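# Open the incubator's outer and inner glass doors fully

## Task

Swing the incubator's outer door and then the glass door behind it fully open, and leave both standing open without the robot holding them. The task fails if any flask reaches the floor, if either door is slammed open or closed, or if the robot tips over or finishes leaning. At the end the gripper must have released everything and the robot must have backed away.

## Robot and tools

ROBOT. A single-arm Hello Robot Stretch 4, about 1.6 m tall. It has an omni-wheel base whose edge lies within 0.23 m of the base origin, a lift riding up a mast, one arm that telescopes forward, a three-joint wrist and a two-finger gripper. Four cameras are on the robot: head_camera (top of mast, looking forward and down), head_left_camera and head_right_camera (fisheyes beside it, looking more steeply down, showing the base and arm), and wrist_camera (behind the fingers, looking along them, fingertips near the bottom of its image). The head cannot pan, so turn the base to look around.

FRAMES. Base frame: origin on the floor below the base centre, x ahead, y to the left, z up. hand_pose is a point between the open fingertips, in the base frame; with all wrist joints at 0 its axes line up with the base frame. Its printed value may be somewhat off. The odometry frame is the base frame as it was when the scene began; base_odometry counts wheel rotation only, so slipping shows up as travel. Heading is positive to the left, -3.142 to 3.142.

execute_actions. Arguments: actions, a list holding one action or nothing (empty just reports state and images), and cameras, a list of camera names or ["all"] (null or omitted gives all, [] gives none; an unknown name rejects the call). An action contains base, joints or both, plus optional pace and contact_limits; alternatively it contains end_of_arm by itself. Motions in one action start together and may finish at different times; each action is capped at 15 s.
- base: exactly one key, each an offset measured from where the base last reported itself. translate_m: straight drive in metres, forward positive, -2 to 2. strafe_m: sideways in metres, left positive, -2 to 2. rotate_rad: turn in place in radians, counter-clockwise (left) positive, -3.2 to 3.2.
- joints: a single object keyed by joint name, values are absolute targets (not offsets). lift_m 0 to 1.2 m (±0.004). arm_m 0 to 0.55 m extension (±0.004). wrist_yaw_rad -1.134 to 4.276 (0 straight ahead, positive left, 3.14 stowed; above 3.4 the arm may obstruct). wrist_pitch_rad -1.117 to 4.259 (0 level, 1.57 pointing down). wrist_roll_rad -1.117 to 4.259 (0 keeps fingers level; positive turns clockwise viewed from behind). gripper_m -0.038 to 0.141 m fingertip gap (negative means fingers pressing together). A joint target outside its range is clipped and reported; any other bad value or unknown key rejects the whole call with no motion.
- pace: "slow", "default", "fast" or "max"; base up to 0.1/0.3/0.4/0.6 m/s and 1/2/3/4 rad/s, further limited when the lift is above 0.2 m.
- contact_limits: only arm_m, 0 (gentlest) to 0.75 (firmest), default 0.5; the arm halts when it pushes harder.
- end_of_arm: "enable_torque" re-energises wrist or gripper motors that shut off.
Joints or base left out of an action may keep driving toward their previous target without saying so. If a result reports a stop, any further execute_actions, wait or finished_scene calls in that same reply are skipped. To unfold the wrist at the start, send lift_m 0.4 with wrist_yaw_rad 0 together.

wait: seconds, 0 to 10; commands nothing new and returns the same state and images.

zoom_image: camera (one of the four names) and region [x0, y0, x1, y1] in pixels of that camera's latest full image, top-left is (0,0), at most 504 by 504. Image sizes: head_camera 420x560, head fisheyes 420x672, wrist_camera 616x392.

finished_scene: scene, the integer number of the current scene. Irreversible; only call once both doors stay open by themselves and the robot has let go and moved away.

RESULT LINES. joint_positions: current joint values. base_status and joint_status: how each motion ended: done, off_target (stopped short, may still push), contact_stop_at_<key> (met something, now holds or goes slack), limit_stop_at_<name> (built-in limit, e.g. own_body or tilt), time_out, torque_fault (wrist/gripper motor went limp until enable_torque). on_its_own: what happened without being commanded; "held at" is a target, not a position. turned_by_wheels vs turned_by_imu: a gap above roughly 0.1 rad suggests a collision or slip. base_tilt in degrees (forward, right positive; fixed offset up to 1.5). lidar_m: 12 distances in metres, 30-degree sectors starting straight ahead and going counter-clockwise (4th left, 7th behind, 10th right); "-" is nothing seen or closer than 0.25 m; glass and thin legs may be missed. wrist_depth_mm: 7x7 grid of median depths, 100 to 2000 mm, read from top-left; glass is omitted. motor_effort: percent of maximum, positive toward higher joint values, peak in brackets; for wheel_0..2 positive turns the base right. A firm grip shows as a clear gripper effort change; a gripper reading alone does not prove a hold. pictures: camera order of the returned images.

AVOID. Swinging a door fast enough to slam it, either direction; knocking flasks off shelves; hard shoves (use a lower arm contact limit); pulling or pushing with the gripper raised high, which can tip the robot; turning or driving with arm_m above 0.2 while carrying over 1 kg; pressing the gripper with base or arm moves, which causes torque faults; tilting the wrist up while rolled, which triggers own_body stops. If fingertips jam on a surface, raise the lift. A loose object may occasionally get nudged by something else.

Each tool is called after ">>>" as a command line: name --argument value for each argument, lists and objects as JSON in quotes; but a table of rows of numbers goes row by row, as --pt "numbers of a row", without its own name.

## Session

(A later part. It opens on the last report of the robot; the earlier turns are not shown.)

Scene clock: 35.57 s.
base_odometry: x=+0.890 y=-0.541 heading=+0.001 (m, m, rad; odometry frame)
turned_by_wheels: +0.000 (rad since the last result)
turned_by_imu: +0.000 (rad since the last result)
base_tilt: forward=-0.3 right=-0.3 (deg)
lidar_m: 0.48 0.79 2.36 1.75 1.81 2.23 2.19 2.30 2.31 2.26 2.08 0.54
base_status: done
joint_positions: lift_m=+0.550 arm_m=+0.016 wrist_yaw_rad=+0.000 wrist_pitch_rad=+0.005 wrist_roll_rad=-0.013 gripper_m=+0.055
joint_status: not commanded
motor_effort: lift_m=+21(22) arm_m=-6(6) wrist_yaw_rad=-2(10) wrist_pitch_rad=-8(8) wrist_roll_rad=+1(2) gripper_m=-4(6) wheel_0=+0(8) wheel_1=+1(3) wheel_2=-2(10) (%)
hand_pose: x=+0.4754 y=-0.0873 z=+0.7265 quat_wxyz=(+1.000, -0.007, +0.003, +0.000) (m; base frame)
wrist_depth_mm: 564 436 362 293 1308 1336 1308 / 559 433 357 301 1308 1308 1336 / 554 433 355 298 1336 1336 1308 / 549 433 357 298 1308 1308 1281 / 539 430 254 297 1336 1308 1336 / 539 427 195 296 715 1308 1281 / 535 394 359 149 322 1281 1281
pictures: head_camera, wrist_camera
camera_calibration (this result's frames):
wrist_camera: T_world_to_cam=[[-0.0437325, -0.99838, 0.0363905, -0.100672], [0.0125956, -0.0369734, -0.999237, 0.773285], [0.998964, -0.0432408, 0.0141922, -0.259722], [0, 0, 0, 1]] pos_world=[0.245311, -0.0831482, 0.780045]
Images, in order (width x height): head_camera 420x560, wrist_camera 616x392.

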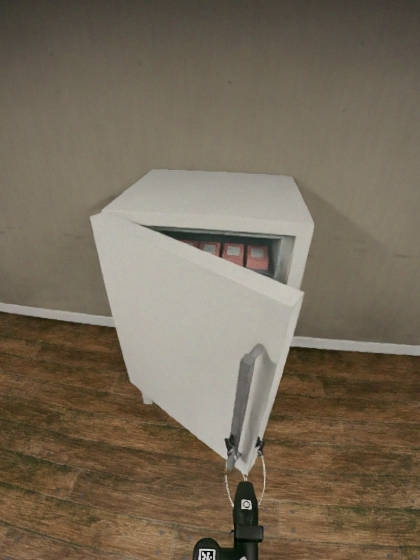

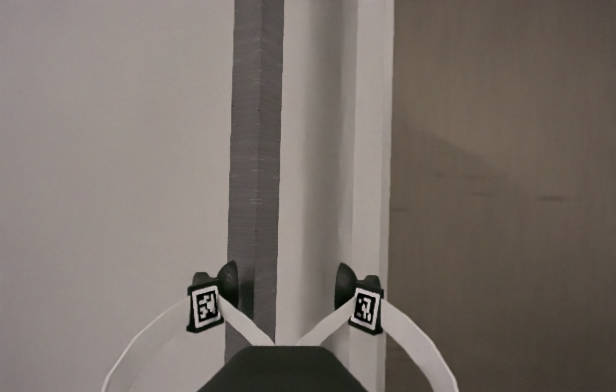

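>>> execute_actions --actions '[{"base": {"translate_m": -0.04}, "joints": {"arm_m": 0.0}}]' --cameras '["wrist_camera"]'

>>> execute_actions --actions '[{"base": {"strafe_m": -0.38}, "joints": {"gripper_m": 0.0}}]'

Scene clock: 36.93 s.
base_odometry: x=+0.850 y=-0.541 heading=+0.001 (m, m, rad; odometry frame)
turned_by_wheels: +0.000 (rad since the last result)
turned_by_imu: +0.000 (rad since the last result)
base_tilt: forward=-0.3 right=-0.4 (deg)
lidar_m: 0.53 0.84 2.43 1.74 1.81 2.20 2.14 2.26 2.32 2.25 2.13 0.61
base_status: done
joint_positions: lift_m=+0.550 arm_m=+0.001 wrist_yaw_rad=+0.000 wrist_pitch_rad=+0.005 wrist_roll_rad=-0.013 gripper_m=+0.055
joint_status: all done
motor_effort: lift_m=+21(22) arm_m=-6(4) wrist_yaw_rad=-1(1) wrist_pitch_rad=-8(8) wrist_roll_rad=+1(1) gripper_m=-3(4) wheel_0=-1(6) wheel_1=-1(4) wheel_2=-3(8) (%)
hand_pose: x=+0.4605 y=-0.0874 z=+0.7265 quat_wxyz=(+1.000, -0.007, +0.003, +0.000) (m; base frame)
wrist_depth_mm: 661 508 421 347 1397 1397 1366 / 654 508 424 345 1336 1366 1397 / 647 508 418 351 1336 1336 1336 / 640 504 415 349 1366 1366 1366 / 634 504 404 349 1366 1366 1366 / 634 504 195 349 1366 1366 1397 / 634 466 427 150 759 1366 1430
pictures: wrist_camera
camera_calibration (this result's frames):
wrist_camera: T_world_to_cam=[[-0.0438988, -0.998373, 0.0363905, -0.101294], [0.0125914, -0.0369756, -0.999237, 0.773474], [0.998957, -0.0434071, 0.0141941, -0.24485], [0, 0, 0, 1]] pos_world=[0.230409, -0.0831579, 0.780045]
Images, in order (width x height): wrist_camera 616x392.

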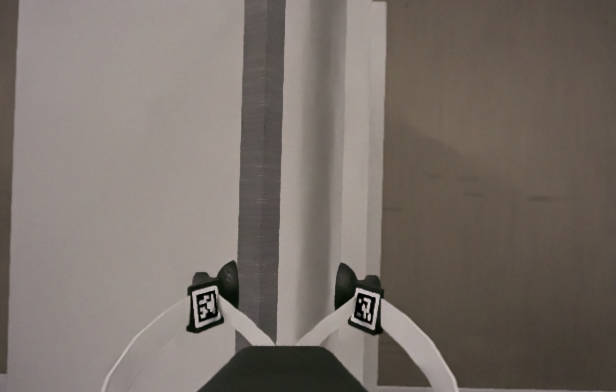

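Scene clock: 39.53 s.
base_odometry: x=+0.850 y=-0.921 heading=+0.001 (m, m, rad; odometry frame)
turned_by_wheels: +0.000 (rad since the last result)
turned_by_imu: +0.001 (rad since the last result)
base_tilt: forward=-0.4 right=-0.2 (deg)
lidar_m: 0.97 0.58 2.38 2.11 2.20 2.25 2.16 2.28 1.91 1.86 2.00 1.59
base_status: done
joint_positions: lift_m=+0.550 arm_m=+0.001 wrist_yaw_rad=+0.000 wrist_pitch_rad=+0.005 wrist_roll_rad=-0.013 gripper_m=+0.000
joint_status: all done
motor_effort: lift_m=+21(22) arm_m=-6(6) wrist_yaw_rad=+0(1) wrist_pitch_rad=-8(9) wrist_roll_rad=+2(3) gripper_m=-7(6) wheel_0=-2(10) wheel_1=+2(12) wheel_2=+0(1) (%)
hand_pose: x=+0.4605 y=-0.0874 z=+0.7265 quat_wxyz=(+1.000, -0.007, +0.003, +0.000) (m; base frame)
wrist_depth_mm: 788 788 878 1336 1336 1336 1366 / 1008 1078 904 1366 1336 1366 1397 / 1078 1025 917 1366 1397 1397 1336 / 1138 1255 917 1366 1308 1336 1336 / 891 904 931 1366 1366 1336 1366 / 1138 1255 187 204 1366 1336 1336 / 831 798 768 1366 768 1366 1336
pictures: head_camera, head_left_camera, head_right_camera, wrist_camera
camera_calibration (this result's frames):
wrist_camera: T_world_to_cam=[[-0.0440349, -0.998367, 0.0363904, -0.101271], [0.0125863, -0.0369773, -0.999237, 0.773474], [0.998951, -0.0435433, 0.0141941, -0.244849], [0, 0, 0, 1]] pos_world=[0.230397, -0.0831659, 0.780045]
Images, in order (width x height): head_camera 420x560, head_left_camera 420x672, head_right_camera 420x672, wrist_camera 616x392.

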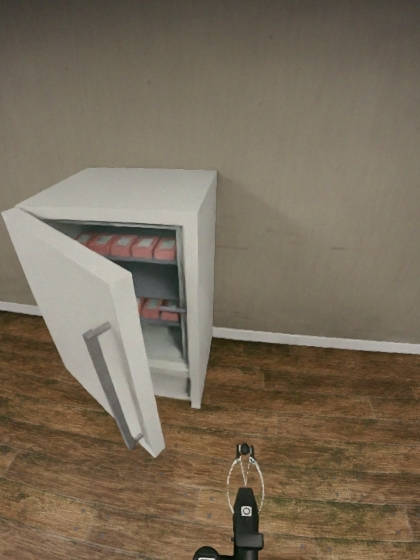

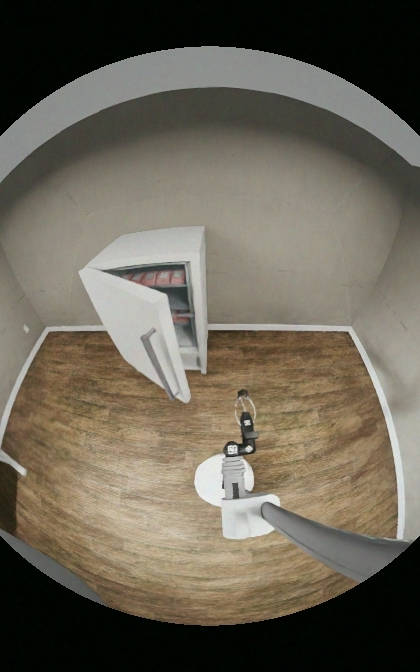

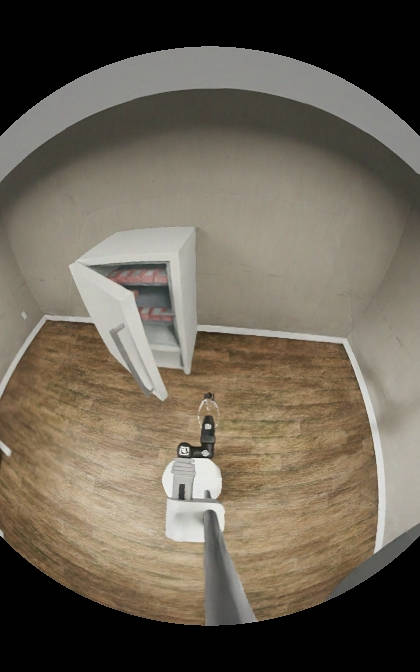

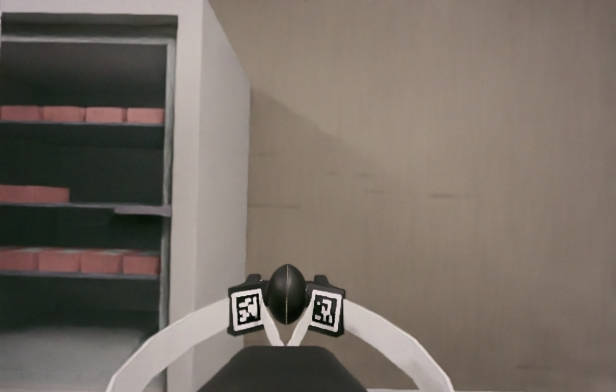

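>>> execute_actions --actions '[{"joints": {"arm_m": 0.45, "wrist_yaw_rad": 0.5}, "pace": "fast"}]' --cameras '["head_camera"]'

>>> execute_actions --actions '[{"joints": {"wrist_yaw_rad": 1.57}}]' --cameras '["head_camera", "wrist_camera", "head_left_camera"]'

Scene clock: 42.03 s.
base_odometry: x=+0.850 y=-0.921 heading=+0.001 (m, m, rad; odometry frame)
turned_by_wheels: +0.000 (rad since the last result)
turned_by_imu: +0.000 (rad since the last result)
base_tilt: forward=-0.2 right=-0.4 (deg)
lidar_m: 0.96 0.59 2.39 2.13 2.19 2.24 2.17 2.28 1.92 1.88 2.00 1.61
base_status: not commanded
joint_positions: lift_m=+0.550 arm_m=+0.449 wrist_yaw_rad=+0.500 wrist_pitch_rad=+0.005 wrist_roll_rad=-0.013 gripper_m=+0.000
joint_status: all done
motor_effort: lift_m=+22(22) arm_m=+6(3) wrist_yaw_rad=+1(7) wrist_pitch_rad=-7(8) wrist_roll_rad=+2(3) gripper_m=-6(4) wheel_0=-2(2) wheel_1=+2(1) wheel_2=-1(1) (%)
hand_pose: x=+0.9149 y=+0.0616 z=+0.7266 quat_wxyz=(+0.969, -0.007, +0.001, +0.247) (m; base frame)
wrist_depth_mm: 676 723 676 327 569 788 723 / 668 615 512 330 574 798 723 / 699 842 960 330 580 788 715 / 683 788 960 332 585 778 715 / 691 820 854 334 585 788 715 / 668 580 188 204 603 788 715 / 707 741 750 314 306 778 707
pictures: head_camera
Images, in order (width x height): head_camera 420x560.

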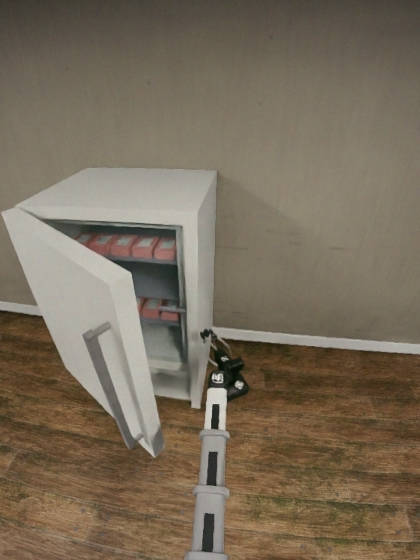

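Scene clock: 43.20 s.
base_odometry: x=+0.850 y=-0.921 heading=+0.001 (m, m, rad; odometry frame)
turned_by_wheels: +0.000 (rad since the last result)
turned_by_imu: +0.000 (rad since the last result)
base_tilt: forward=-0.2 right=-0.4 (deg)
lidar_m: 0.96 0.59 2.39 2.12 2.18 2.22 2.16 2.27 1.92 1.87 1.98 1.59
base_status: not commanded
joint_positions: lift_m=+0.550 arm_m=+0.449 wrist_yaw_rad=+1.570 wrist_pitch_rad=+0.005 wrist_roll_rad=-0.013 gripper_m=+0.000
joint_status: all done
motor_effort: lift_m=+22(22) arm_m=+6(6) wrist_yaw_rad=+2(3) wrist_pitch_rad=-7(7) wrist_roll_rad=+2(2) gripper_m=-7(7) wheel_0=-2(2) wheel_1=+2(1) wheel_2=-1(0) (%)
hand_pose: x=+0.7076 y=+0.2884 z=+0.7266 quat_wxyz=(+0.708, -0.006, -0.003, +0.707) (m; base frame)
wrist_depth_mm: 152 172 221 304 500 699 683 / 153 171 220 307 504 683 580 / 153 173 221 307 508 691 683 / 154 173 222 307 512 683 647 / 153 173 222 309 512 676 683 / 151 174 188 204 508 683 574 / 151 159 207 274 285 683 683
pictures: head_camera, head_left_camera, wrist_camera
camera_calibration (this result's frames):
wrist_camera: T_world_to_cam=[[0.99831, -0.0453232, 0.0363754, -0.727592], [0.0369927, 0.0128567, -0.999233, 0.752709], [0.0448207, 0.99889, 0.0145116, -0.101003], [0, 0, 0, 1]] pos_world=[0.703044, 0.0582365, 0.780063]
Images, in order (width x height): head_camera 420x560, head_left_camera 420x672, wrist_camera 616x392.

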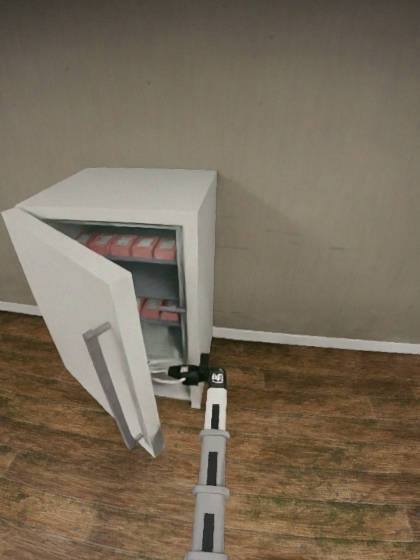

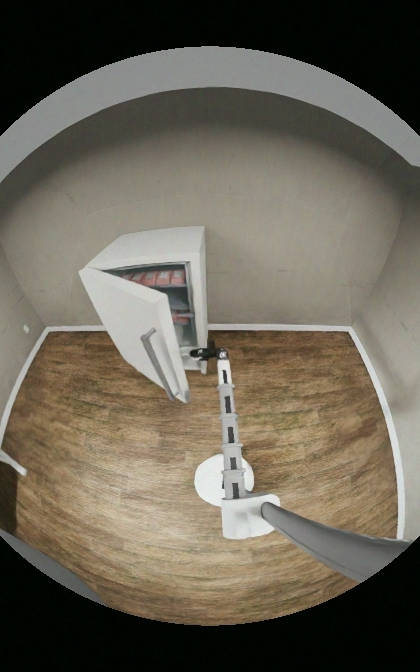

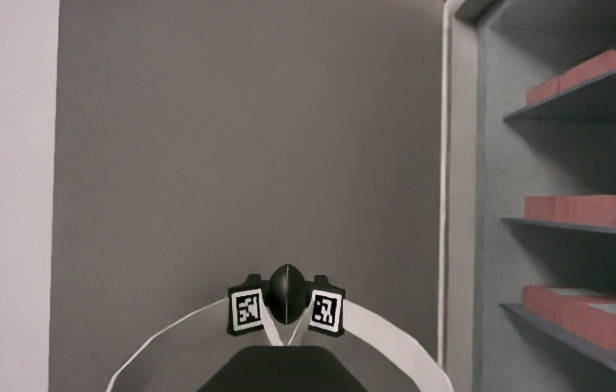

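>>> execute_actions --actions '[{"base": {"strafe_m": 0.3}, "joints": {"arm_m": 0.38}, "pace": "slow"}]' --cameras '["head_camera", "wrist_camera", "head_left_camera"]'

Scene clock: 47.47 s.
base_odometry: x=+0.850 y=-0.621 heading=+0.001 (m, m, rad; odometry frame)
turned_by_wheels: +0.000 (rad since the last result)
turned_by_imu: -0.002 (rad since the last result)
base_tilt: forward=-0.3 right=-0.3 (deg)
lidar_m: 0.96 0.39 2.41 1.82 1.87 2.20 2.14 2.25 2.25 2.18 2.14 1.63
base_status: done
joint_positions: lift_m=+0.550 arm_m=+0.381 wrist_yaw_rad=+1.570 wrist_pitch_rad=+0.005 wrist_roll_rad=-0.013 gripper_m=+0.000
joint_status: all done
motor_effort: lift_m=+22(21) arm_m=-7(10) wrist_yaw_rad=+1(14) wrist_pitch_rad=-7(7) wrist_roll_rad=+1(0) gripper_m=-5(4) wheel_0=-2(12) wheel_1=+3(3) wheel_2=-1(4) (%)
hand_pose: x=+0.6398 y=+0.2884 z=+0.7266 quat_wxyz=(+0.707, -0.006, -0.003, +0.707) (m; base frame)
wrist_depth_mm: 192 212 236 264 304 355 418 / 191 211 236 265 306 357 424 / 192 212 236 267 306 355 421 / 191 212 236 265 304 355 424 / 191 212 236 267 303 357 424 / 191 212 187 204 303 357 418 / 192 203 227 254 226 355 421
pictures: head_camera, head_left_camera, wrist_camera
camera_calibration (this result's frames):
wrist_camera: T_world_to_cam=[[0.998315, -0.0452173, 0.0363755, -0.65996], [0.0369915, 0.0128606, -0.999233, 0.755216], [0.0447148, 0.998894, 0.0145116, -0.0979077], [0, 0, 0, 1]] pos_world=[0.635289, 0.0582454, 0.780063]
Images, in order (width x height): head_camera 420x560, head_left_camera 420x672, wrist_camera 616x392.

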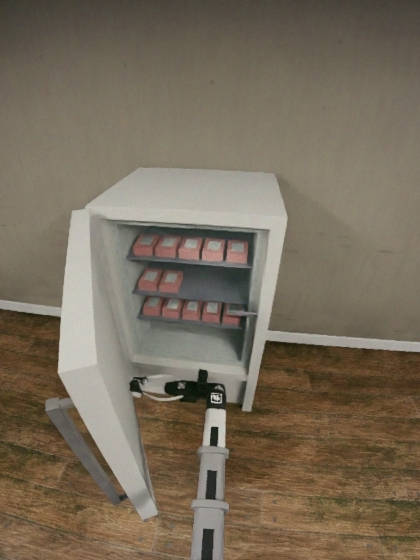

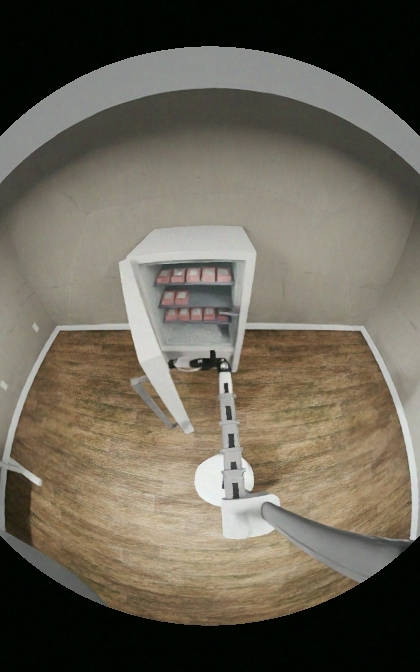

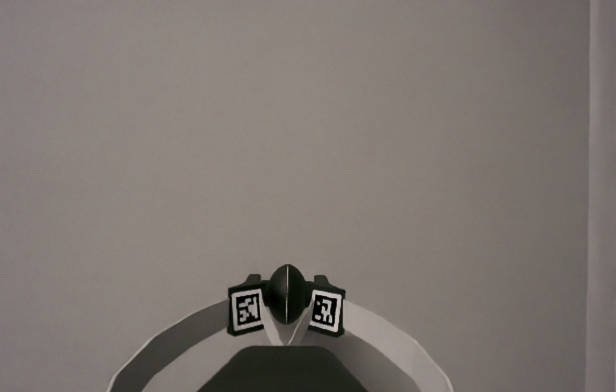

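>>> execute_actions --actions '[{"base": {"strafe_m": 0.2}, "joints": {"arm_m": 0.28}, "pace": "slow"}]' --cameras '["head_camera", "wrist_camera", "head_left_camera"]'

Scene clock: 50.93 s.
base_odometry: x=+0.850 y=-0.421 heading=+0.001 (m, m, rad; odometry frame)
turned_by_wheels: +0.000 (rad since the last result)
turned_by_imu: -0.001 (rad since the last result)
base_tilt: forward=-0.2 right=-0.4 (deg)
lidar_m: 0.97 0.45 0.44 1.61 1.65 2.18 2.14 2.24 2.43 2.37 2.15 1.01
base_status: done
joint_positions: lift_m=+0.550 arm_m=+0.281 wrist_yaw_rad=+1.570 wrist_pitch_rad=+0.005 wrist_roll_rad=-0.013 gripper_m=+0.000
joint_status: all done
motor_effort: lift_m=+22(21) arm_m=-7(10) wrist_yaw_rad=+1(19) wrist_pitch_rad=-7(8) wrist_roll_rad=+1(2) gripper_m=-6(5) wheel_0=-2(13) wheel_1=+1(7) wheel_2=-1(4) (%)
hand_pose: x=+0.5398 y=+0.2884 z=+0.7266 quat_wxyz=(+0.707, -0.006, -0.003, +0.707) (m; base frame)
wrist_depth_mm: 279 276 273 271 267 264 263 / 278 276 273 270 268 265 265 / 277 274 272 270 266 265 263 / 277 273 271 268 266 264 262 / 278 273 273 267 265 264 262 / 276 272 189 204 264 263 263 / 276 272 271 266 213 263 259
pictures: head_camera, head_left_camera, wrist_camera
camera_calibration (this result's frames):
wrist_camera: T_world_to_cam=[[0.998317, -0.0451639, 0.0363776, -0.560132], [0.0369906, 0.0128116, -0.999233, 0.758916], [0.0446632, 0.998897, 0.0144607, -0.0933759], [0, 0, 0, 1]] pos_world=[0.535287, 0.0582523, 0.78006]
Images, in order (width x height): head_camera 420x560, head_left_camera 420x672, wrist_camera 616x392.

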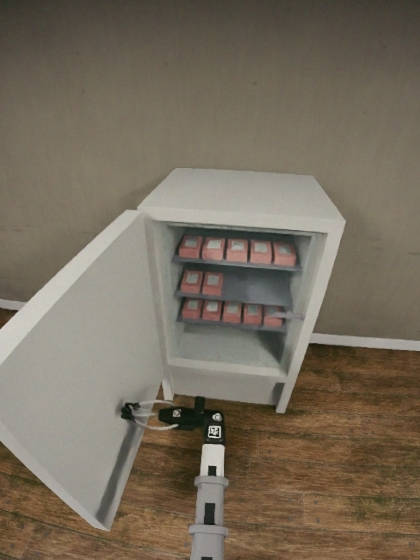

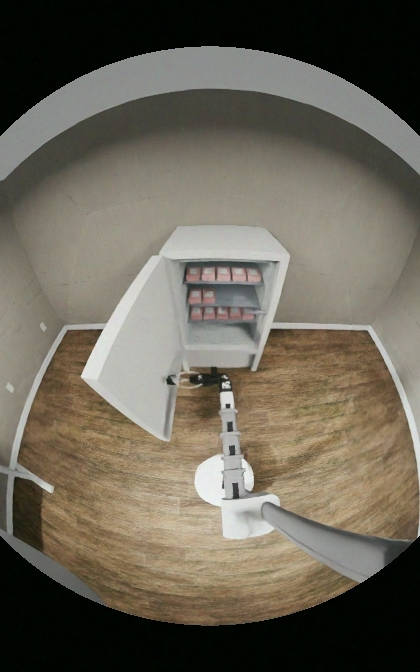

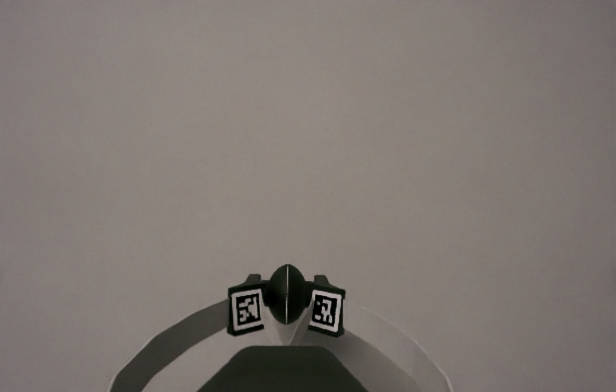

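>>> execute_actions --actions '[{"base": {"strafe_m": 0.12}, "pace": "slow"}]' --cameras '["head_left_camera"]'

Scene clock: 53.40 s.
base_odometry: x=+0.850 y=-0.301 heading=+0.000 (m, m, rad; odometry frame)
turned_by_wheels: +0.000 (rad since the last result)
turned_by_imu: -0.001 (rad since the last result)
base_tilt: forward=-0.2 right=-0.3 (deg)
lidar_m: 0.85 0.55 0.53 1.53 1.53 2.17 2.13 2.24 2.57 2.49 2.14 1.02
base_status: done
joint_positions: lift_m=+0.550 arm_m=+0.281 wrist_yaw_rad=+1.570 wrist_pitch_rad=+0.005 wrist_roll_rad=-0.013 gripper_m=+0.000
joint_status: not commanded
motor_effort: lift_m=+22(22) arm_m=-6(7) wrist_yaw_rad=+1(4) wrist_pitch_rad=-7(7) wrist_roll_rad=+1(1) gripper_m=-6(6) wheel_0=-2(11) wheel_1=+1(4) wheel_2=-1(6) (%)
hand_pose: x=+0.5397 y=+0.2884 z=+0.7267 quat_wxyz=(+0.707, -0.006, -0.003, +0.707) (m; base frame)
wrist_depth_mm: - 351 320 291 270 250 235 / - 351 319 290 267 250 235 / - 347 317 287 265 246 233 / - 347 315 290 266 246 234 / - 347 315 289 265 247 232 / - 345 188 204 259 246 233 / 1618 336 310 276 210 245 232
pictures: head_left_camera
Images, in order (width x height): head_left_camera 420x672.

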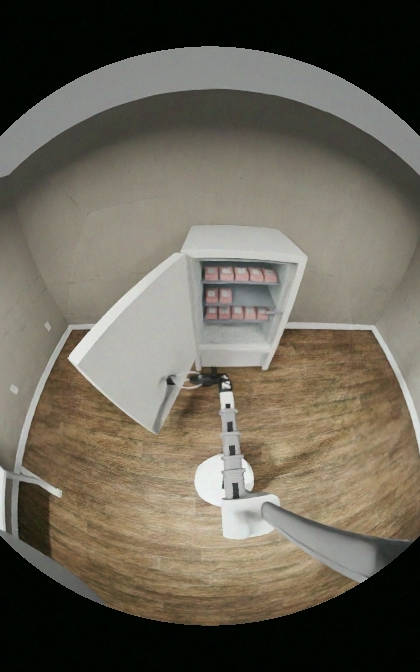

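>>> execute_actions --actions '[{"base": {"strafe_m": 0.08}, "pace": "slow"}]' --cameras '["head_left_camera"]'

Scene clock: 55.60 s.
base_odometry: x=+0.850 y=-0.222 heading=-0.002 (m, m, rad; odometry frame)
turned_by_wheels: -0.002 (rad since the last result)
turned_by_imu: -0.019 (rad since the last result)
base_tilt: forward=-0.3 right=-0.3 (deg)
lidar_m: 0.77 0.48 0.46 1.42 1.45 2.05 2.12 2.24 2.64 2.56 2.20 1.04
base_status: done
joint_positions: lift_m=+0.550 arm_m=+0.281 wrist_yaw_rad=+1.570 wrist_pitch_rad=+0.004 wrist_roll_rad=-0.013 gripper_m=+0.000
joint_status: not commanded
motor_effort: lift_m=+22(22) arm_m=-4(6) wrist_yaw_rad=+0(15) wrist_pitch_rad=-6(7) wrist_roll_rad=+0(2) gripper_m=-5(5) wheel_0=-16(18) wheel_1=-1(8) wheel_2=-14(13) (%)
hand_pose: x=+0.5392 y=+0.2884 z=+0.7268 quat_wxyz=(+0.707, -0.006, -0.003, +0.707) (m; base frame)
wrist_depth_mm: 310 279 253 234 215 201 190 / 310 278 253 233 215 200 190 / 306 278 253 233 215 199 189 / 307 277 253 231 214 198 190 / 307 276 251 231 215 199 189 / 303 274 189 190 211 198 189 / 304 264 253 221 184 198 187
pictures: head_left_camera
Images, in order (width x height): head_left_camera 420x672.

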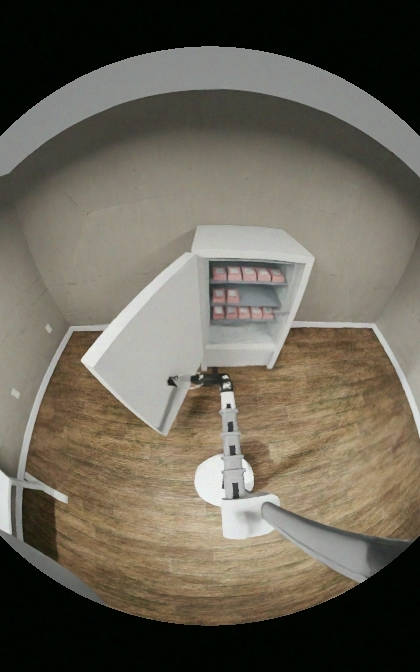

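>>> execute_actions --actions '[{"base": {"strafe_m": -0.07}}]' --cameras '[]'

>>> execute_actions --actions '[{"base": {"strafe_m": -0.32}, "joints": {"wrist_yaw_rad": 0.0, "arm_m": 0.2, "gripper_m": 0.1}}]'

Scene clock: 57.37 s.
base_odometry: x=+0.850 y=-0.292 heading=-0.002 (m, m, rad; odometry frame)
turned_by_wheels: +0.000 (rad since the last result)
turned_by_imu: +0.000 (rad since the last result)
base_tilt: forward=-0.2 right=-0.4 (deg)
lidar_m: 0.88 0.56 0.54 1.50 1.50 2.18 2.12 2.24 2.56 2.50 2.20 1.03
base_status: done
joint_positions: lift_m=+0.550 arm_m=+0.281 wrist_yaw_rad=+1.570 wrist_pitch_rad=+0.005 wrist_roll_rad=-0.013 gripper_m=+0.000
joint_status: not commanded
motor_effort: lift_m=+22(22) arm_m=-4(4) wrist_yaw_rad=-1(13) wrist_pitch_rad=-7(7) wrist_roll_rad=+2(2) gripper_m=-5(5) wheel_0=-1(12) wheel_1=+1(9) wheel_2=-1(12) (%)
hand_pose: x=+0.5392 y=+0.2884 z=+0.7267 quat_wxyz=(+0.707, -0.006, -0.003, +0.707) (m; base frame)
wrist_depth_mm: - 359 327 297 277 254 241 / - 355 325 298 273 256 240 / - 355 324 296 276 254 241 / - 353 324 297 273 254 240 / - 355 324 293 272 252 239 / - 353 189 204 267 251 239 / 1576 342 320 285 213 252 238
pictures: none
No camera images: the call's "cameras" was empty. Leave "cameras" out to get every camera's image.

Scene clock: 59.77 s.
base_odometry: x=+0.849 y=-0.612 heading=-0.002 (m, m, rad; odometry frame)
turned_by_wheels: +0.000 (rad since the last result)
turned_by_imu: +0.001 (rad since the last result)
base_tilt: forward=-0.2 right=-0.4 (deg)
lidar_m: 0.97 0.89 0.81 1.81 1.85 2.21 2.13 2.25 2.24 2.18 2.17 1.62
base_status: done
joint_positions: lift_m=+0.550 arm_m=+0.201 wrist_yaw_rad=+0.000 wrist_pitch_rad=+0.005 wrist_roll_rad=-0.013 gripper_m=+0.100
joint_status: all done
motor_effort: lift_m=+22(21) arm_m=-6(6) wrist_yaw_rad=-1(8) wrist_pitch_rad=-8(8) wrist_roll_rad=+1(1) gripper_m=-2(1) wheel_0=+0(6) wheel_1=+1(5) wheel_2=-1(3) (%)
hand_pose: x=+0.6605 y=-0.0874 z=+0.7266 quat_wxyz=(+1.000, -0.007, +0.002, +0.000) (m; base frame)
wrist_depth_mm: 707 715 715 621 1205 1205 1182 / 668 668 917 615 1182 1182 1182 / 778 1008 1025 615 1182 1182 1182 / 676 1008 1060 603 1205 1229 1205 / 750 1025 1078 615 1205 1205 1182 / 715 654 661 609 202 1182 1205 / 750 788 854 148 1160 1182 1182
pictures: head_camera, head_left_camera, head_right_camera, wrist_camera
camera_calibration (this result's frames):
wrist_camera: T_world_to_cam=[[-0.0439164, -0.998373, 0.0363815, -0.0925033], [0.0127885, -0.0369755, -0.999234, 0.770881], [0.998953, -0.0434175, 0.0143915, -0.444741], [0, 0, 0, 1]] pos_world=[0.430354, -0.0831585, 0.780056]
Images, in order (width x height): head_camera 420x560, head_left_camera 420x672, head_right_camera 420x672, wrist_camera 616x392.

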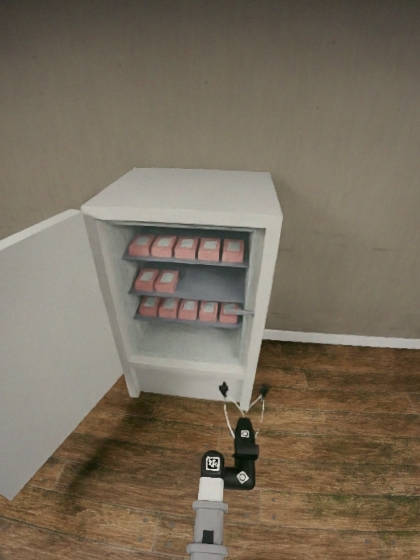

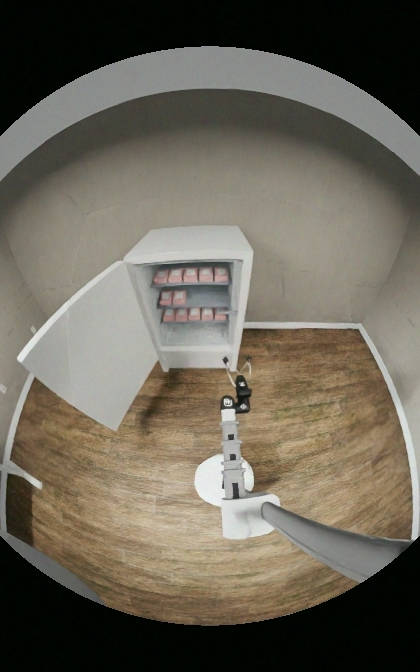

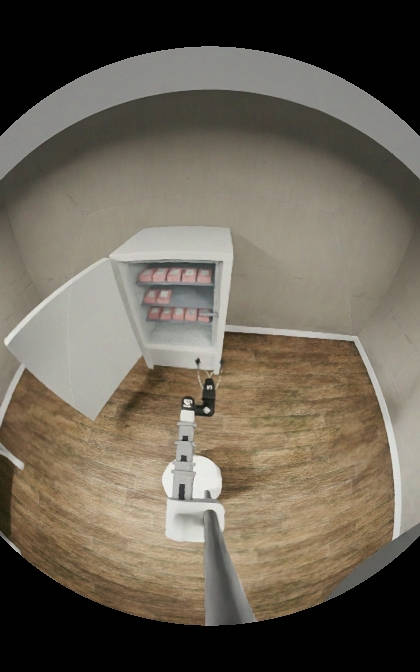

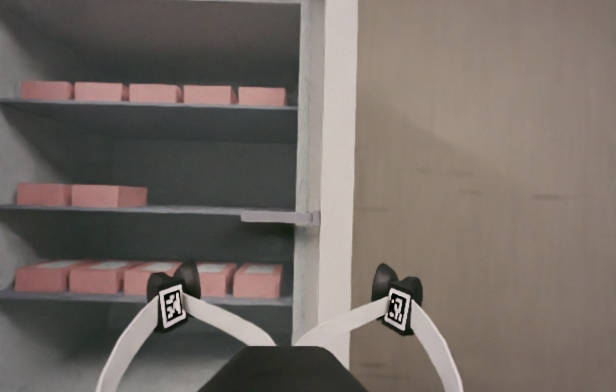

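>>> zoom_image --camera "wrist_camera" --region '[200, 160, 360, 270]'

>>> zoom_image --camera "head_camera" --region '[180, 260, 290, 360]'

Region (200, 160, 360, 270) of wrist_camera's 616x392 image, scaled by 3.150; it fills the top 346 rows of this view, and the rest is white.

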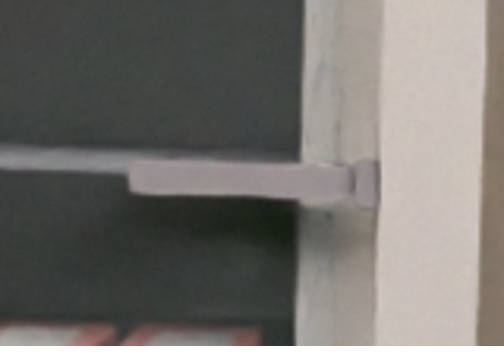

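Region (180, 260, 290, 360) of head_camera's 420x560 image, scaled by 4.582, with more detail than that image has; it fills the top 458 rows of this view, and the rest is white.

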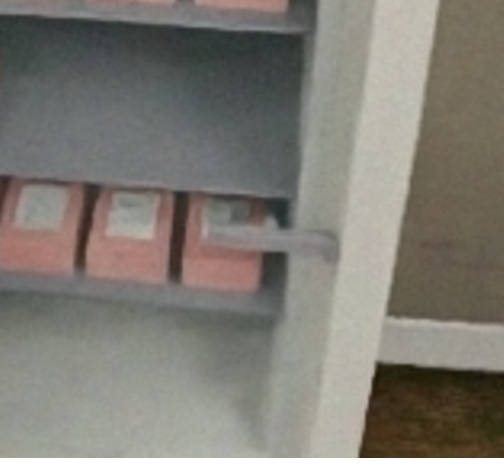

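>>> execute_actions --actions '[{"joints": {"arm_m": 0.42, "lift_m": 0.6}}]' --cameras '["wrist_camera", "head_camera"]'

Scene clock: 61.90 s.
base_odometry: x=+0.849 y=-0.612 heading=-0.002 (m, m, rad; odometry frame)
turned_by_wheels: +0.000 (rad since the last result)
turned_by_imu: +0.000 (rad since the last result)
base_tilt: forward=-0.2 right=-0.3 (deg)
lidar_m: 0.97 0.90 0.81 1.81 1.87 2.21 2.14 2.24 2.26 2.18 2.15 1.64
base_status: not commanded
joint_positions: lift_m=+0.600 arm_m=+0.419 wrist_yaw_rad=+0.000 wrist_pitch_rad=+0.005 wrist_roll_rad=-0.013 gripper_m=+0.100
joint_status: all done
motor_effort: lift_m=+22(23) arm_m=+6(10) wrist_yaw_rad=-1(1) wrist_pitch_rad=-7(8) wrist_roll_rad=+1(1) gripper_m=-2(2) wheel_0=+0(0) wheel_1=+1(1) wheel_2=-1(1) (%)
hand_pose: x=+0.8783 y=-0.0874 z=+0.7766 quat_wxyz=(+1.000, -0.007, +0.002, +0.000) (m; base frame)
wrist_depth_mm: 621 615 609 402 353 976 976 / 452 459 459 402 353 976 960 / 699 723 707 402 960 976 960 / 741 854 831 402 960 960 960 / 521 591 492 402 960 976 976 / 715 559 359 399 202 946 976 / 452 452 455 148 349 960 976
pictures: head_camera, wrist_camera
camera_calibration (this result's frames):
wrist_camera: T_world_to_cam=[[-0.0440027, -0.998369, 0.0363762, -0.0847011], [0.0129004, -0.0369763, -0.999233, 0.817914], [0.998948, -0.0434997, 0.0145064, -0.663081], [0, 0, 0, 1]] pos_world=[0.648105, -0.0831634, 0.829986]
Images, in order (width x height): head_camera 420x560, wrist_camera 616x392.

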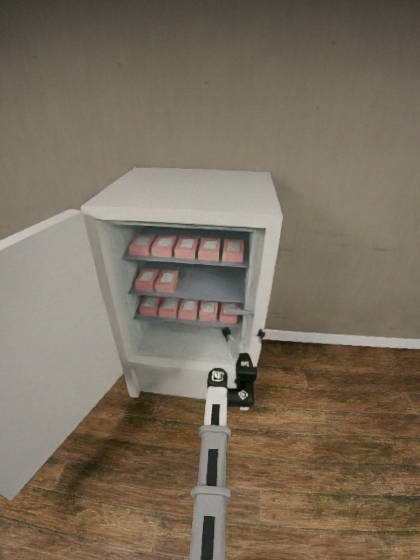

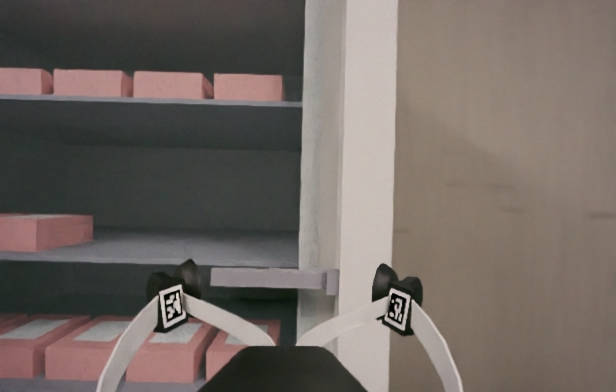

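>>> zoom_image --camera "wrist_camera" --region '[190, 230, 370, 330]'

Region (190, 230, 370, 330) of wrist_camera's 616x392 image, scaled by 2.800.

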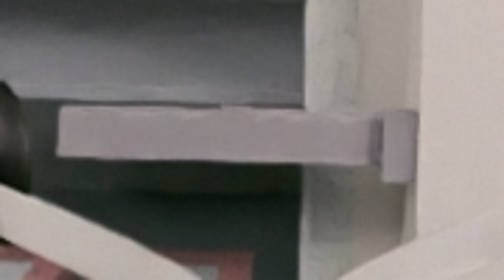

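>>> execute_actions --actions '[{"base": {"strafe_m": 0.016}, "joints": {"wrist_roll_rad": 1.57, "lift_m": 0.575, "gripper_m": 0.07, "arm_m": 0.48}}]' --cameras '["wrist_camera", "head_camera"]'

Scene clock: 64.70 s.
base_odometry: x=+0.849 y=-0.596 heading=-0.002 (m, m, rad; odometry frame)
turned_by_wheels: +0.000 (rad since the last result)
turned_by_imu: +0.000 (rad since the last result)
base_tilt: forward=-0.2 right=-0.3 (deg)
lidar_m: 0.97 0.88 0.79 1.79 1.85 2.22 2.14 2.23 2.27 2.19 2.18 1.64
base_status: done
joint_positions: lift_m=+0.575 arm_m=+0.479 wrist_yaw_rad=+0.000 wrist_pitch_rad=+0.005 wrist_roll_rad=+1.570 gripper_m=+0.070
joint_status: all done
motor_effort: lift_m=+16(21) arm_m=+6(6) wrist_yaw_rad=+0(0) wrist_pitch_rad=-7(7) wrist_roll_rad=+4(9) gripper_m=-4(4) wheel_0=+1(5) wheel_1=+0(7) wheel_2=+0(2) (%)
hand_pose: x=+0.9382 y=-0.0874 z=+0.7521 quat_wxyz=(+0.708, +0.707, +0.002, -0.002) (m; base frame)
wrist_depth_mm: 866 866 878 891 904 917 917 / 866 891 904 891 904 931 917 / 277 283 283 289 294 298 301 / 327 329 336 300 342 349 353 / 521 415 768 778 407 627 462 / 492 415 198 788 217 661 477 / 496 387 768 146 410 621 480
pictures: head_camera, wrist_camera
camera_calibration (this result's frames):
wrist_camera: T_world_to_cam=[[-0.049063, -0.0241119, -0.998505, 0.78707], [0.0174805, 0.999535, -0.0249957, 0.146263], [0.998643, -0.0186807, -0.0486187, -0.672722], [0, 0, 0, 1]] pos_world=[0.707868, -0.139785, 0.756842]
Images, in order (width x height): head_camera 420x560, wrist_camera 616x392.

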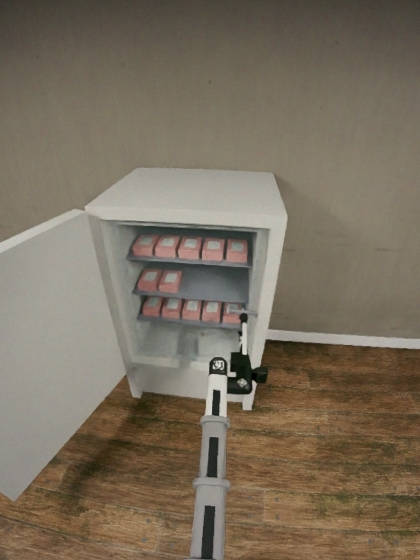

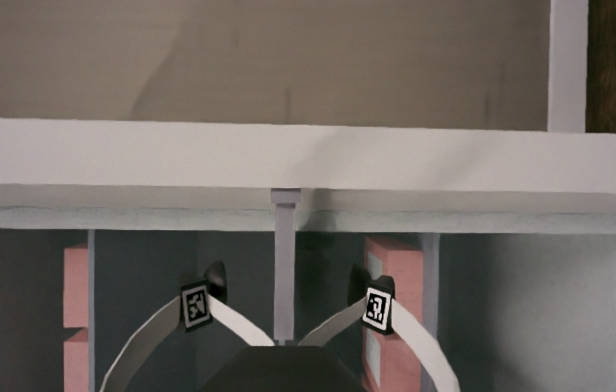

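>>> execute_actions --actions '[{"base": {"translate_m": 0.02}, "joints": {"arm_m": 0.533}, "contact_limits": {"arm_m": 0.12}, "pace": "slow"}]' --cameras '["wrist_camera", "head_camera"]'

Scene clock: 67.00 s.
base_odometry: x=+0.869 y=-0.596 heading=-0.002 (m, m, rad; odometry frame)
turned_by_wheels: +0.000 (rad since the last result)
turned_by_imu: +0.000 (rad since the last result)
base_tilt: forward=-0.2 right=-0.3 (deg)
lidar_m: 0.96 0.87 0.79 1.79 1.84 2.22 2.16 2.25 2.25 2.18 2.14 1.59
base_status: done
joint_positions: lift_m=+0.575 arm_m=+0.532 wrist_yaw_rad=+0.000 wrist_pitch_rad=+0.005 wrist_roll_rad=+1.570 gripper_m=+0.070
joint_status: all done
motor_effort: lift_m=+16(16) arm_m=+7(3) wrist_yaw_rad=-1(1) wrist_pitch_rad=-7(7) wrist_roll_rad=+4(3) gripper_m=-4(4) wheel_0=+1(2) wheel_1=+1(6) wheel_2=+0(4) (%)
contact_limits: arm_m 0.12
hand_pose: x=+0.9912 y=-0.0874 z=+0.7521 quat_wxyz=(+0.708, +0.707, +0.002, -0.002) (m; base frame)
wrist_depth_mm: 788 788 809 809 831 842 854 / 778 809 798 820 831 831 854 / 208 211 213 216 219 222 224 / 256 260 264 265 270 273 277 / 315 413 707 715 379 345 462 / 314 415 198 723 219 554 477 / 314 387 715 146 368 544 477
pictures: head_camera, wrist_camera
camera_calibration (this result's frames):
wrist_camera: T_world_to_cam=[[-0.049063, -0.0240945, -0.998505, 0.789672], [0.0174805, 0.999535, -0.0249783, 0.145324], [0.998643, -0.0186798, -0.048619, -0.725634], [0, 0, 0, 1]] pos_world=[0.760853, -0.139785, 0.756841]
Images, in order (width x height): head_camera 420x560, wrist_camera 616x392.

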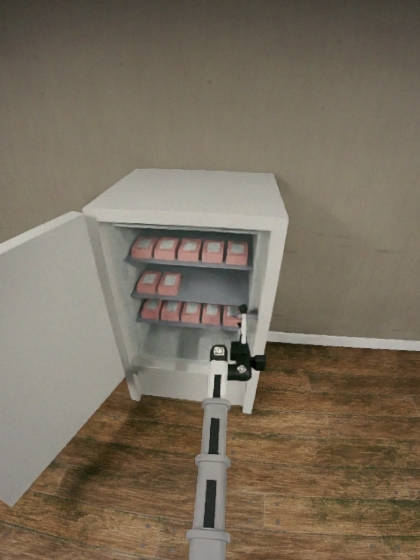

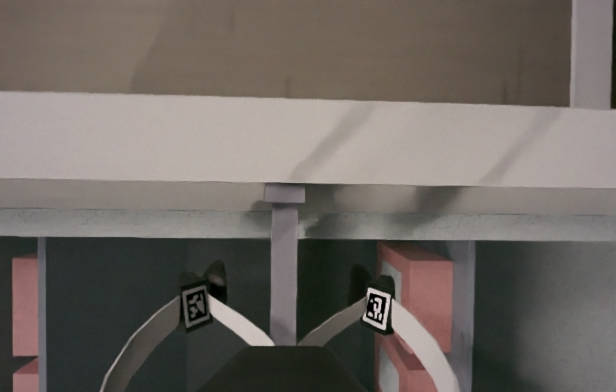

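>>> execute_actions --actions '[{"joints": {"arm_m": 0.546}, "contact_limits": {"arm_m": 0.1}, "pace": "slow"}]' --cameras '["wrist_camera"]'

>>> execute_actions --actions '[{"joints": {"gripper_m": -0.03}}]' --cameras '["wrist_camera", "head_camera"]'

Scene clock: 68.20 s.
base_odometry: x=+0.869 y=-0.596 heading=-0.002 (m, m, rad; odometry frame)
turned_by_wheels: +0.000 (rad since the last result)
turned_by_imu: +0.000 (rad since the last result)
base_tilt: forward=-0.2 right=-0.4 (deg)
lidar_m: 0.95 0.87 0.79 1.81 1.84 2.21 2.15 2.25 2.27 2.19 2.15 1.61
base_status: not commanded
joint_positions: lift_m=+0.575 arm_m=+0.544 wrist_yaw_rad=-0.002 wrist_pitch_rad=+0.004 wrist_roll_rad=+1.570 gripper_m=+0.070
joint_status: all done
motor_effort: lift_m=+16(16) arm_m=+10(14) wrist_yaw_rad=+5(6) wrist_pitch_rad=-5(7) wrist_roll_rad=+6(3) gripper_m=-4(3) wheel_0=+1(1) wheel_1=+1(1) wheel_2=+0(1) (%)
contact_limits: arm_m 0.1
hand_pose: x=+1.0035 y=-0.0880 z=+0.7523 quat_wxyz=(+0.708, +0.707, +0.001, -0.002) (m; base frame)
wrist_depth_mm: 778 788 798 809 820 820 842 / 778 788 788 788 820 842 854 / 197 198 201 205 206 211 212 / 244 249 251 254 257 260 265 / 300 413 691 257 319 320 442 / 301 387 211 216 216 559 484 / 300 387 691 183 370 559 477
pictures: wrist_camera
camera_calibration (this result's frames):
wrist_camera: T_world_to_cam=[[-0.0483822, -0.023999, -0.998541, 0.789823], [0.0194677, 0.999499, -0.0249653, 0.143675], [0.998639, -0.0206472, -0.0478907, -0.738617], [0, 0, 0, 1]] pos_world=[0.773028, -0.139899, 0.756884]
Images, in order (width x height): wrist_camera 616x392.

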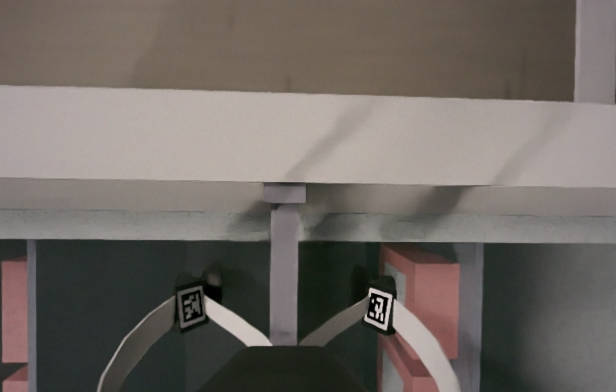

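Scene clock: 69.90 s.
base_odometry: x=+0.869 y=-0.596 heading=-0.002 (m, m, rad; odometry frame)
turned_by_wheels: +0.000 (rad since the last result)
turned_by_imu: +0.000 (rad since the last result)
base_tilt: forward=-0.3 right=-0.4 (deg)
lidar_m: 0.96 0.87 0.78 1.80 1.83 2.21 2.16 2.27 2.25 2.20 2.13 1.61
base_status: not commanded
joint_positions: lift_m=+0.575 arm_m=+0.546 wrist_yaw_rad=+0.005 wrist_pitch_rad=+0.003 wrist_roll_rad=+1.570 gripper_m=-0.029
joint_status: all done
on_its_own: wrist_yaw_rad is at rest, and its effort (-14) is outside its rest range (-13 to +13)
motor_effort: lift_m=+16(16) arm_m=+0(10) wrist_yaw_rad=-14(14) wrist_pitch_rad=-3(7) wrist_roll_rad=+3(3) gripper_m=-26(27) wheel_0=-2(3) wheel_1=-2(2) wheel_2=+5(5) (%)
hand_pose: x=+1.0059 y=-0.0860 z=+0.7526 quat_wxyz=(+0.708, +0.707, +0.003, +0.001) (m; base frame)
wrist_depth_mm: 768 768 798 798 820 809 820 / 193 778 798 809 809 820 831 / 193 195 198 201 204 205 207 / 242 245 247 209 253 258 260 / 297 410 691 691 384 304 442 / 300 413 184 202 315 317 484 / 298 357 691 211 375 317 484
pictures: head_camera, wrist_camera
camera_calibration (this result's frames):
wrist_camera: T_world_to_cam=[[-0.0473063, -0.0243166, -0.998584, 0.789167], [0.0126376, 0.999609, -0.0249402, 0.148519], [0.9988, -0.0137995, -0.0469805, -0.741181], [0, 0, 0, 1]] pos_world=[0.775747, -0.139499, 0.756933]
Images, in order (width x height): head_camera 420x560, wrist_camera 616x392.

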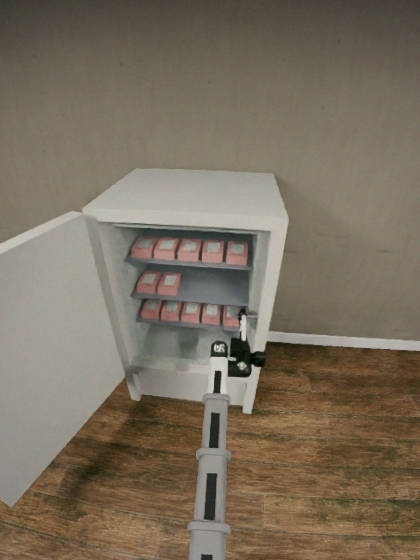

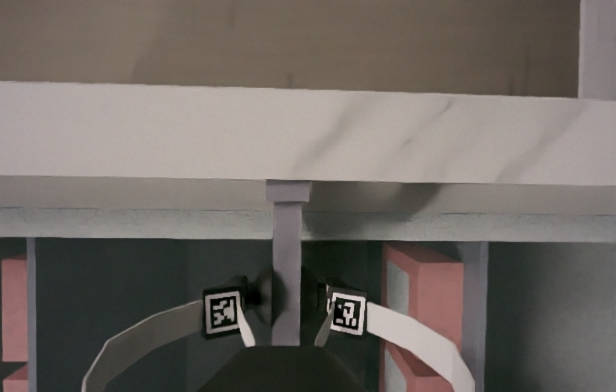

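>>> execute_actions --actions '[{"joints": {"wrist_roll_rad": 1.3}}]' --cameras '["wrist_camera", "head_camera"]'

Scene clock: 70.77 s.
base_odometry: x=+0.869 y=-0.596 heading=-0.002 (m, m, rad; odometry frame)
turned_by_wheels: +0.000 (rad since the last result)
turned_by_imu: +0.000 (rad since the last result)
base_tilt: forward=-0.3 right=-0.2 (deg)
lidar_m: 0.95 0.86 0.78 1.80 1.84 2.22 2.15 2.25 2.23 2.19 2.15 1.62
base_status: not commanded
joint_positions: lift_m=+0.575 arm_m=+0.546 wrist_yaw_rad=+0.003 wrist_pitch_rad=+0.003 wrist_roll_rad=+1.305 gripper_m=-0.029
joint_status: all done
motor_effort: lift_m=+16(16) arm_m=+0(0) wrist_yaw_rad=-9(14) wrist_pitch_rad=-3(2) wrist_roll_rad=-11(16) gripper_m=-26(26) wheel_0=-3(3) wheel_1=-2(2) wheel_2=+5(5) (%)
hand_pose: x=+1.0057 y=-0.0866 z=+0.7526 quat_wxyz=(+0.795, +0.607, +0.002, +0.000) (m; base frame)
wrist_depth_mm: 194 768 788 798 820 820 842 / 194 196 198 809 820 820 842 / 243 245 198 201 203 820 831 / 300 340 249 211 205 206 208 / 300 462 683 253 256 256 260 / 314 445 182 209 312 317 263 / 329 549 699 211 320 512 442
pictures: head_camera, wrist_camera
camera_calibration (this result's frames):
wrist_camera: T_world_to_cam=[[-0.0465008, -0.284678, -0.957495, 0.734859], [0.0140284, 0.958251, -0.285585, 0.340304], [0.99882, -0.0267121, -0.0405658, -0.746973], [0, 0, 0, 1]] pos_world=[0.775489, -0.136852, 0.770508]
Images, in order (width x height): head_camera 420x560, wrist_camera 616x392.

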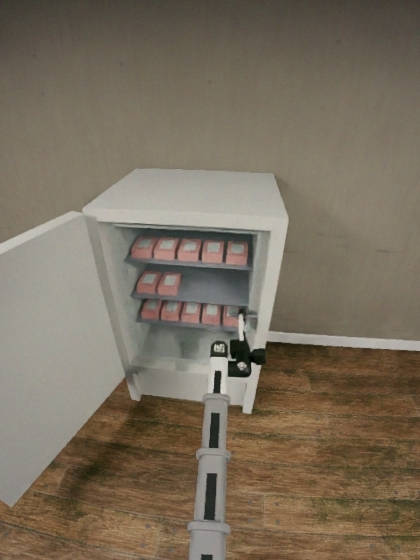

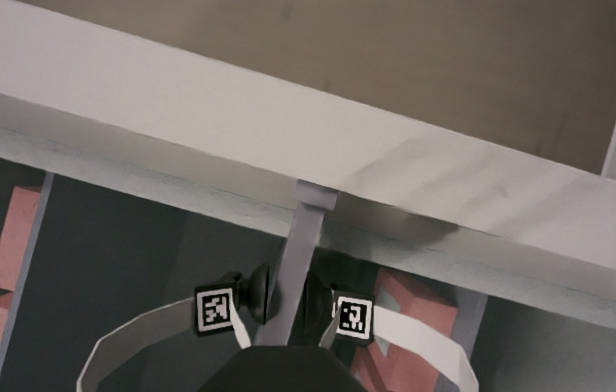

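>>> execute_actions --actions '[{"joints": {"wrist_roll_rad": 1.85}}]' --cameras '["wrist_camera", "head_camera"]'

Scene clock: 71.83 s.
base_odometry: x=+0.869 y=-0.596 heading=-0.002 (m, m, rad; odometry frame)
turned_by_wheels: +0.000 (rad since the last result)
turned_by_imu: +0.000 (rad since the last result)
base_tilt: forward=-0.3 right=-0.3 (deg)
lidar_m: 0.94 0.85 0.78 1.80 1.84 2.22 2.15 2.25 2.26 2.18 2.16 1.61
base_status: not commanded
joint_positions: lift_m=+0.575 arm_m=+0.546 wrist_yaw_rad=+0.002 wrist_pitch_rad=+0.003 wrist_roll_rad=+1.848 gripper_m=-0.029
joint_status: all done
motor_effort: lift_m=+16(16) arm_m=+0(0) wrist_yaw_rad=-7(9) wrist_pitch_rad=-2(3) wrist_roll_rad=+7(8) gripper_m=-24(26) wheel_0=-2(3) wheel_1=-2(2) wheel_2=+4(5) (%)
hand_pose: x=+1.0056 y=-0.0867 z=+0.7527 quat_wxyz=(+0.603, +0.798, +0.002, +0.000) (m; base frame)
wrist_depth_mm: 768 778 788 809 820 820 210 / 768 778 809 202 204 208 210 / 778 197 198 202 206 259 263 / 193 196 204 253 257 336 477 / 241 247 251 707 397 320 500 / 274 375 185 210 319 322 525 / 298 330 564 212 723 320 559
pictures: head_camera, wrist_camera
camera_calibration (this result's frames):
wrist_camera: T_world_to_cam=[[-0.0476543, 0.251168, -0.96677, 0.789516], [0.0161517, 0.967936, 0.250675, -0.0644423], [0.998733, -0.00366925, -0.0501831, -0.737603], [0, 0, 0, 1]] pos_world=[0.775334, -0.138632, 0.742419]
Images, in order (width x height): head_camera 420x560, wrist_camera 616x392.

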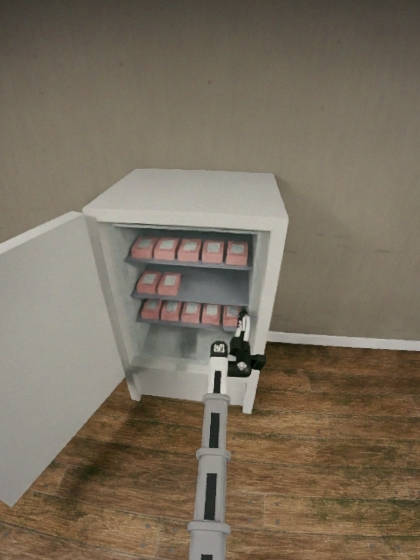

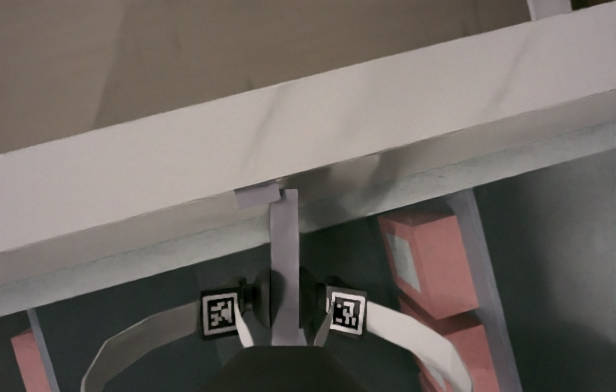

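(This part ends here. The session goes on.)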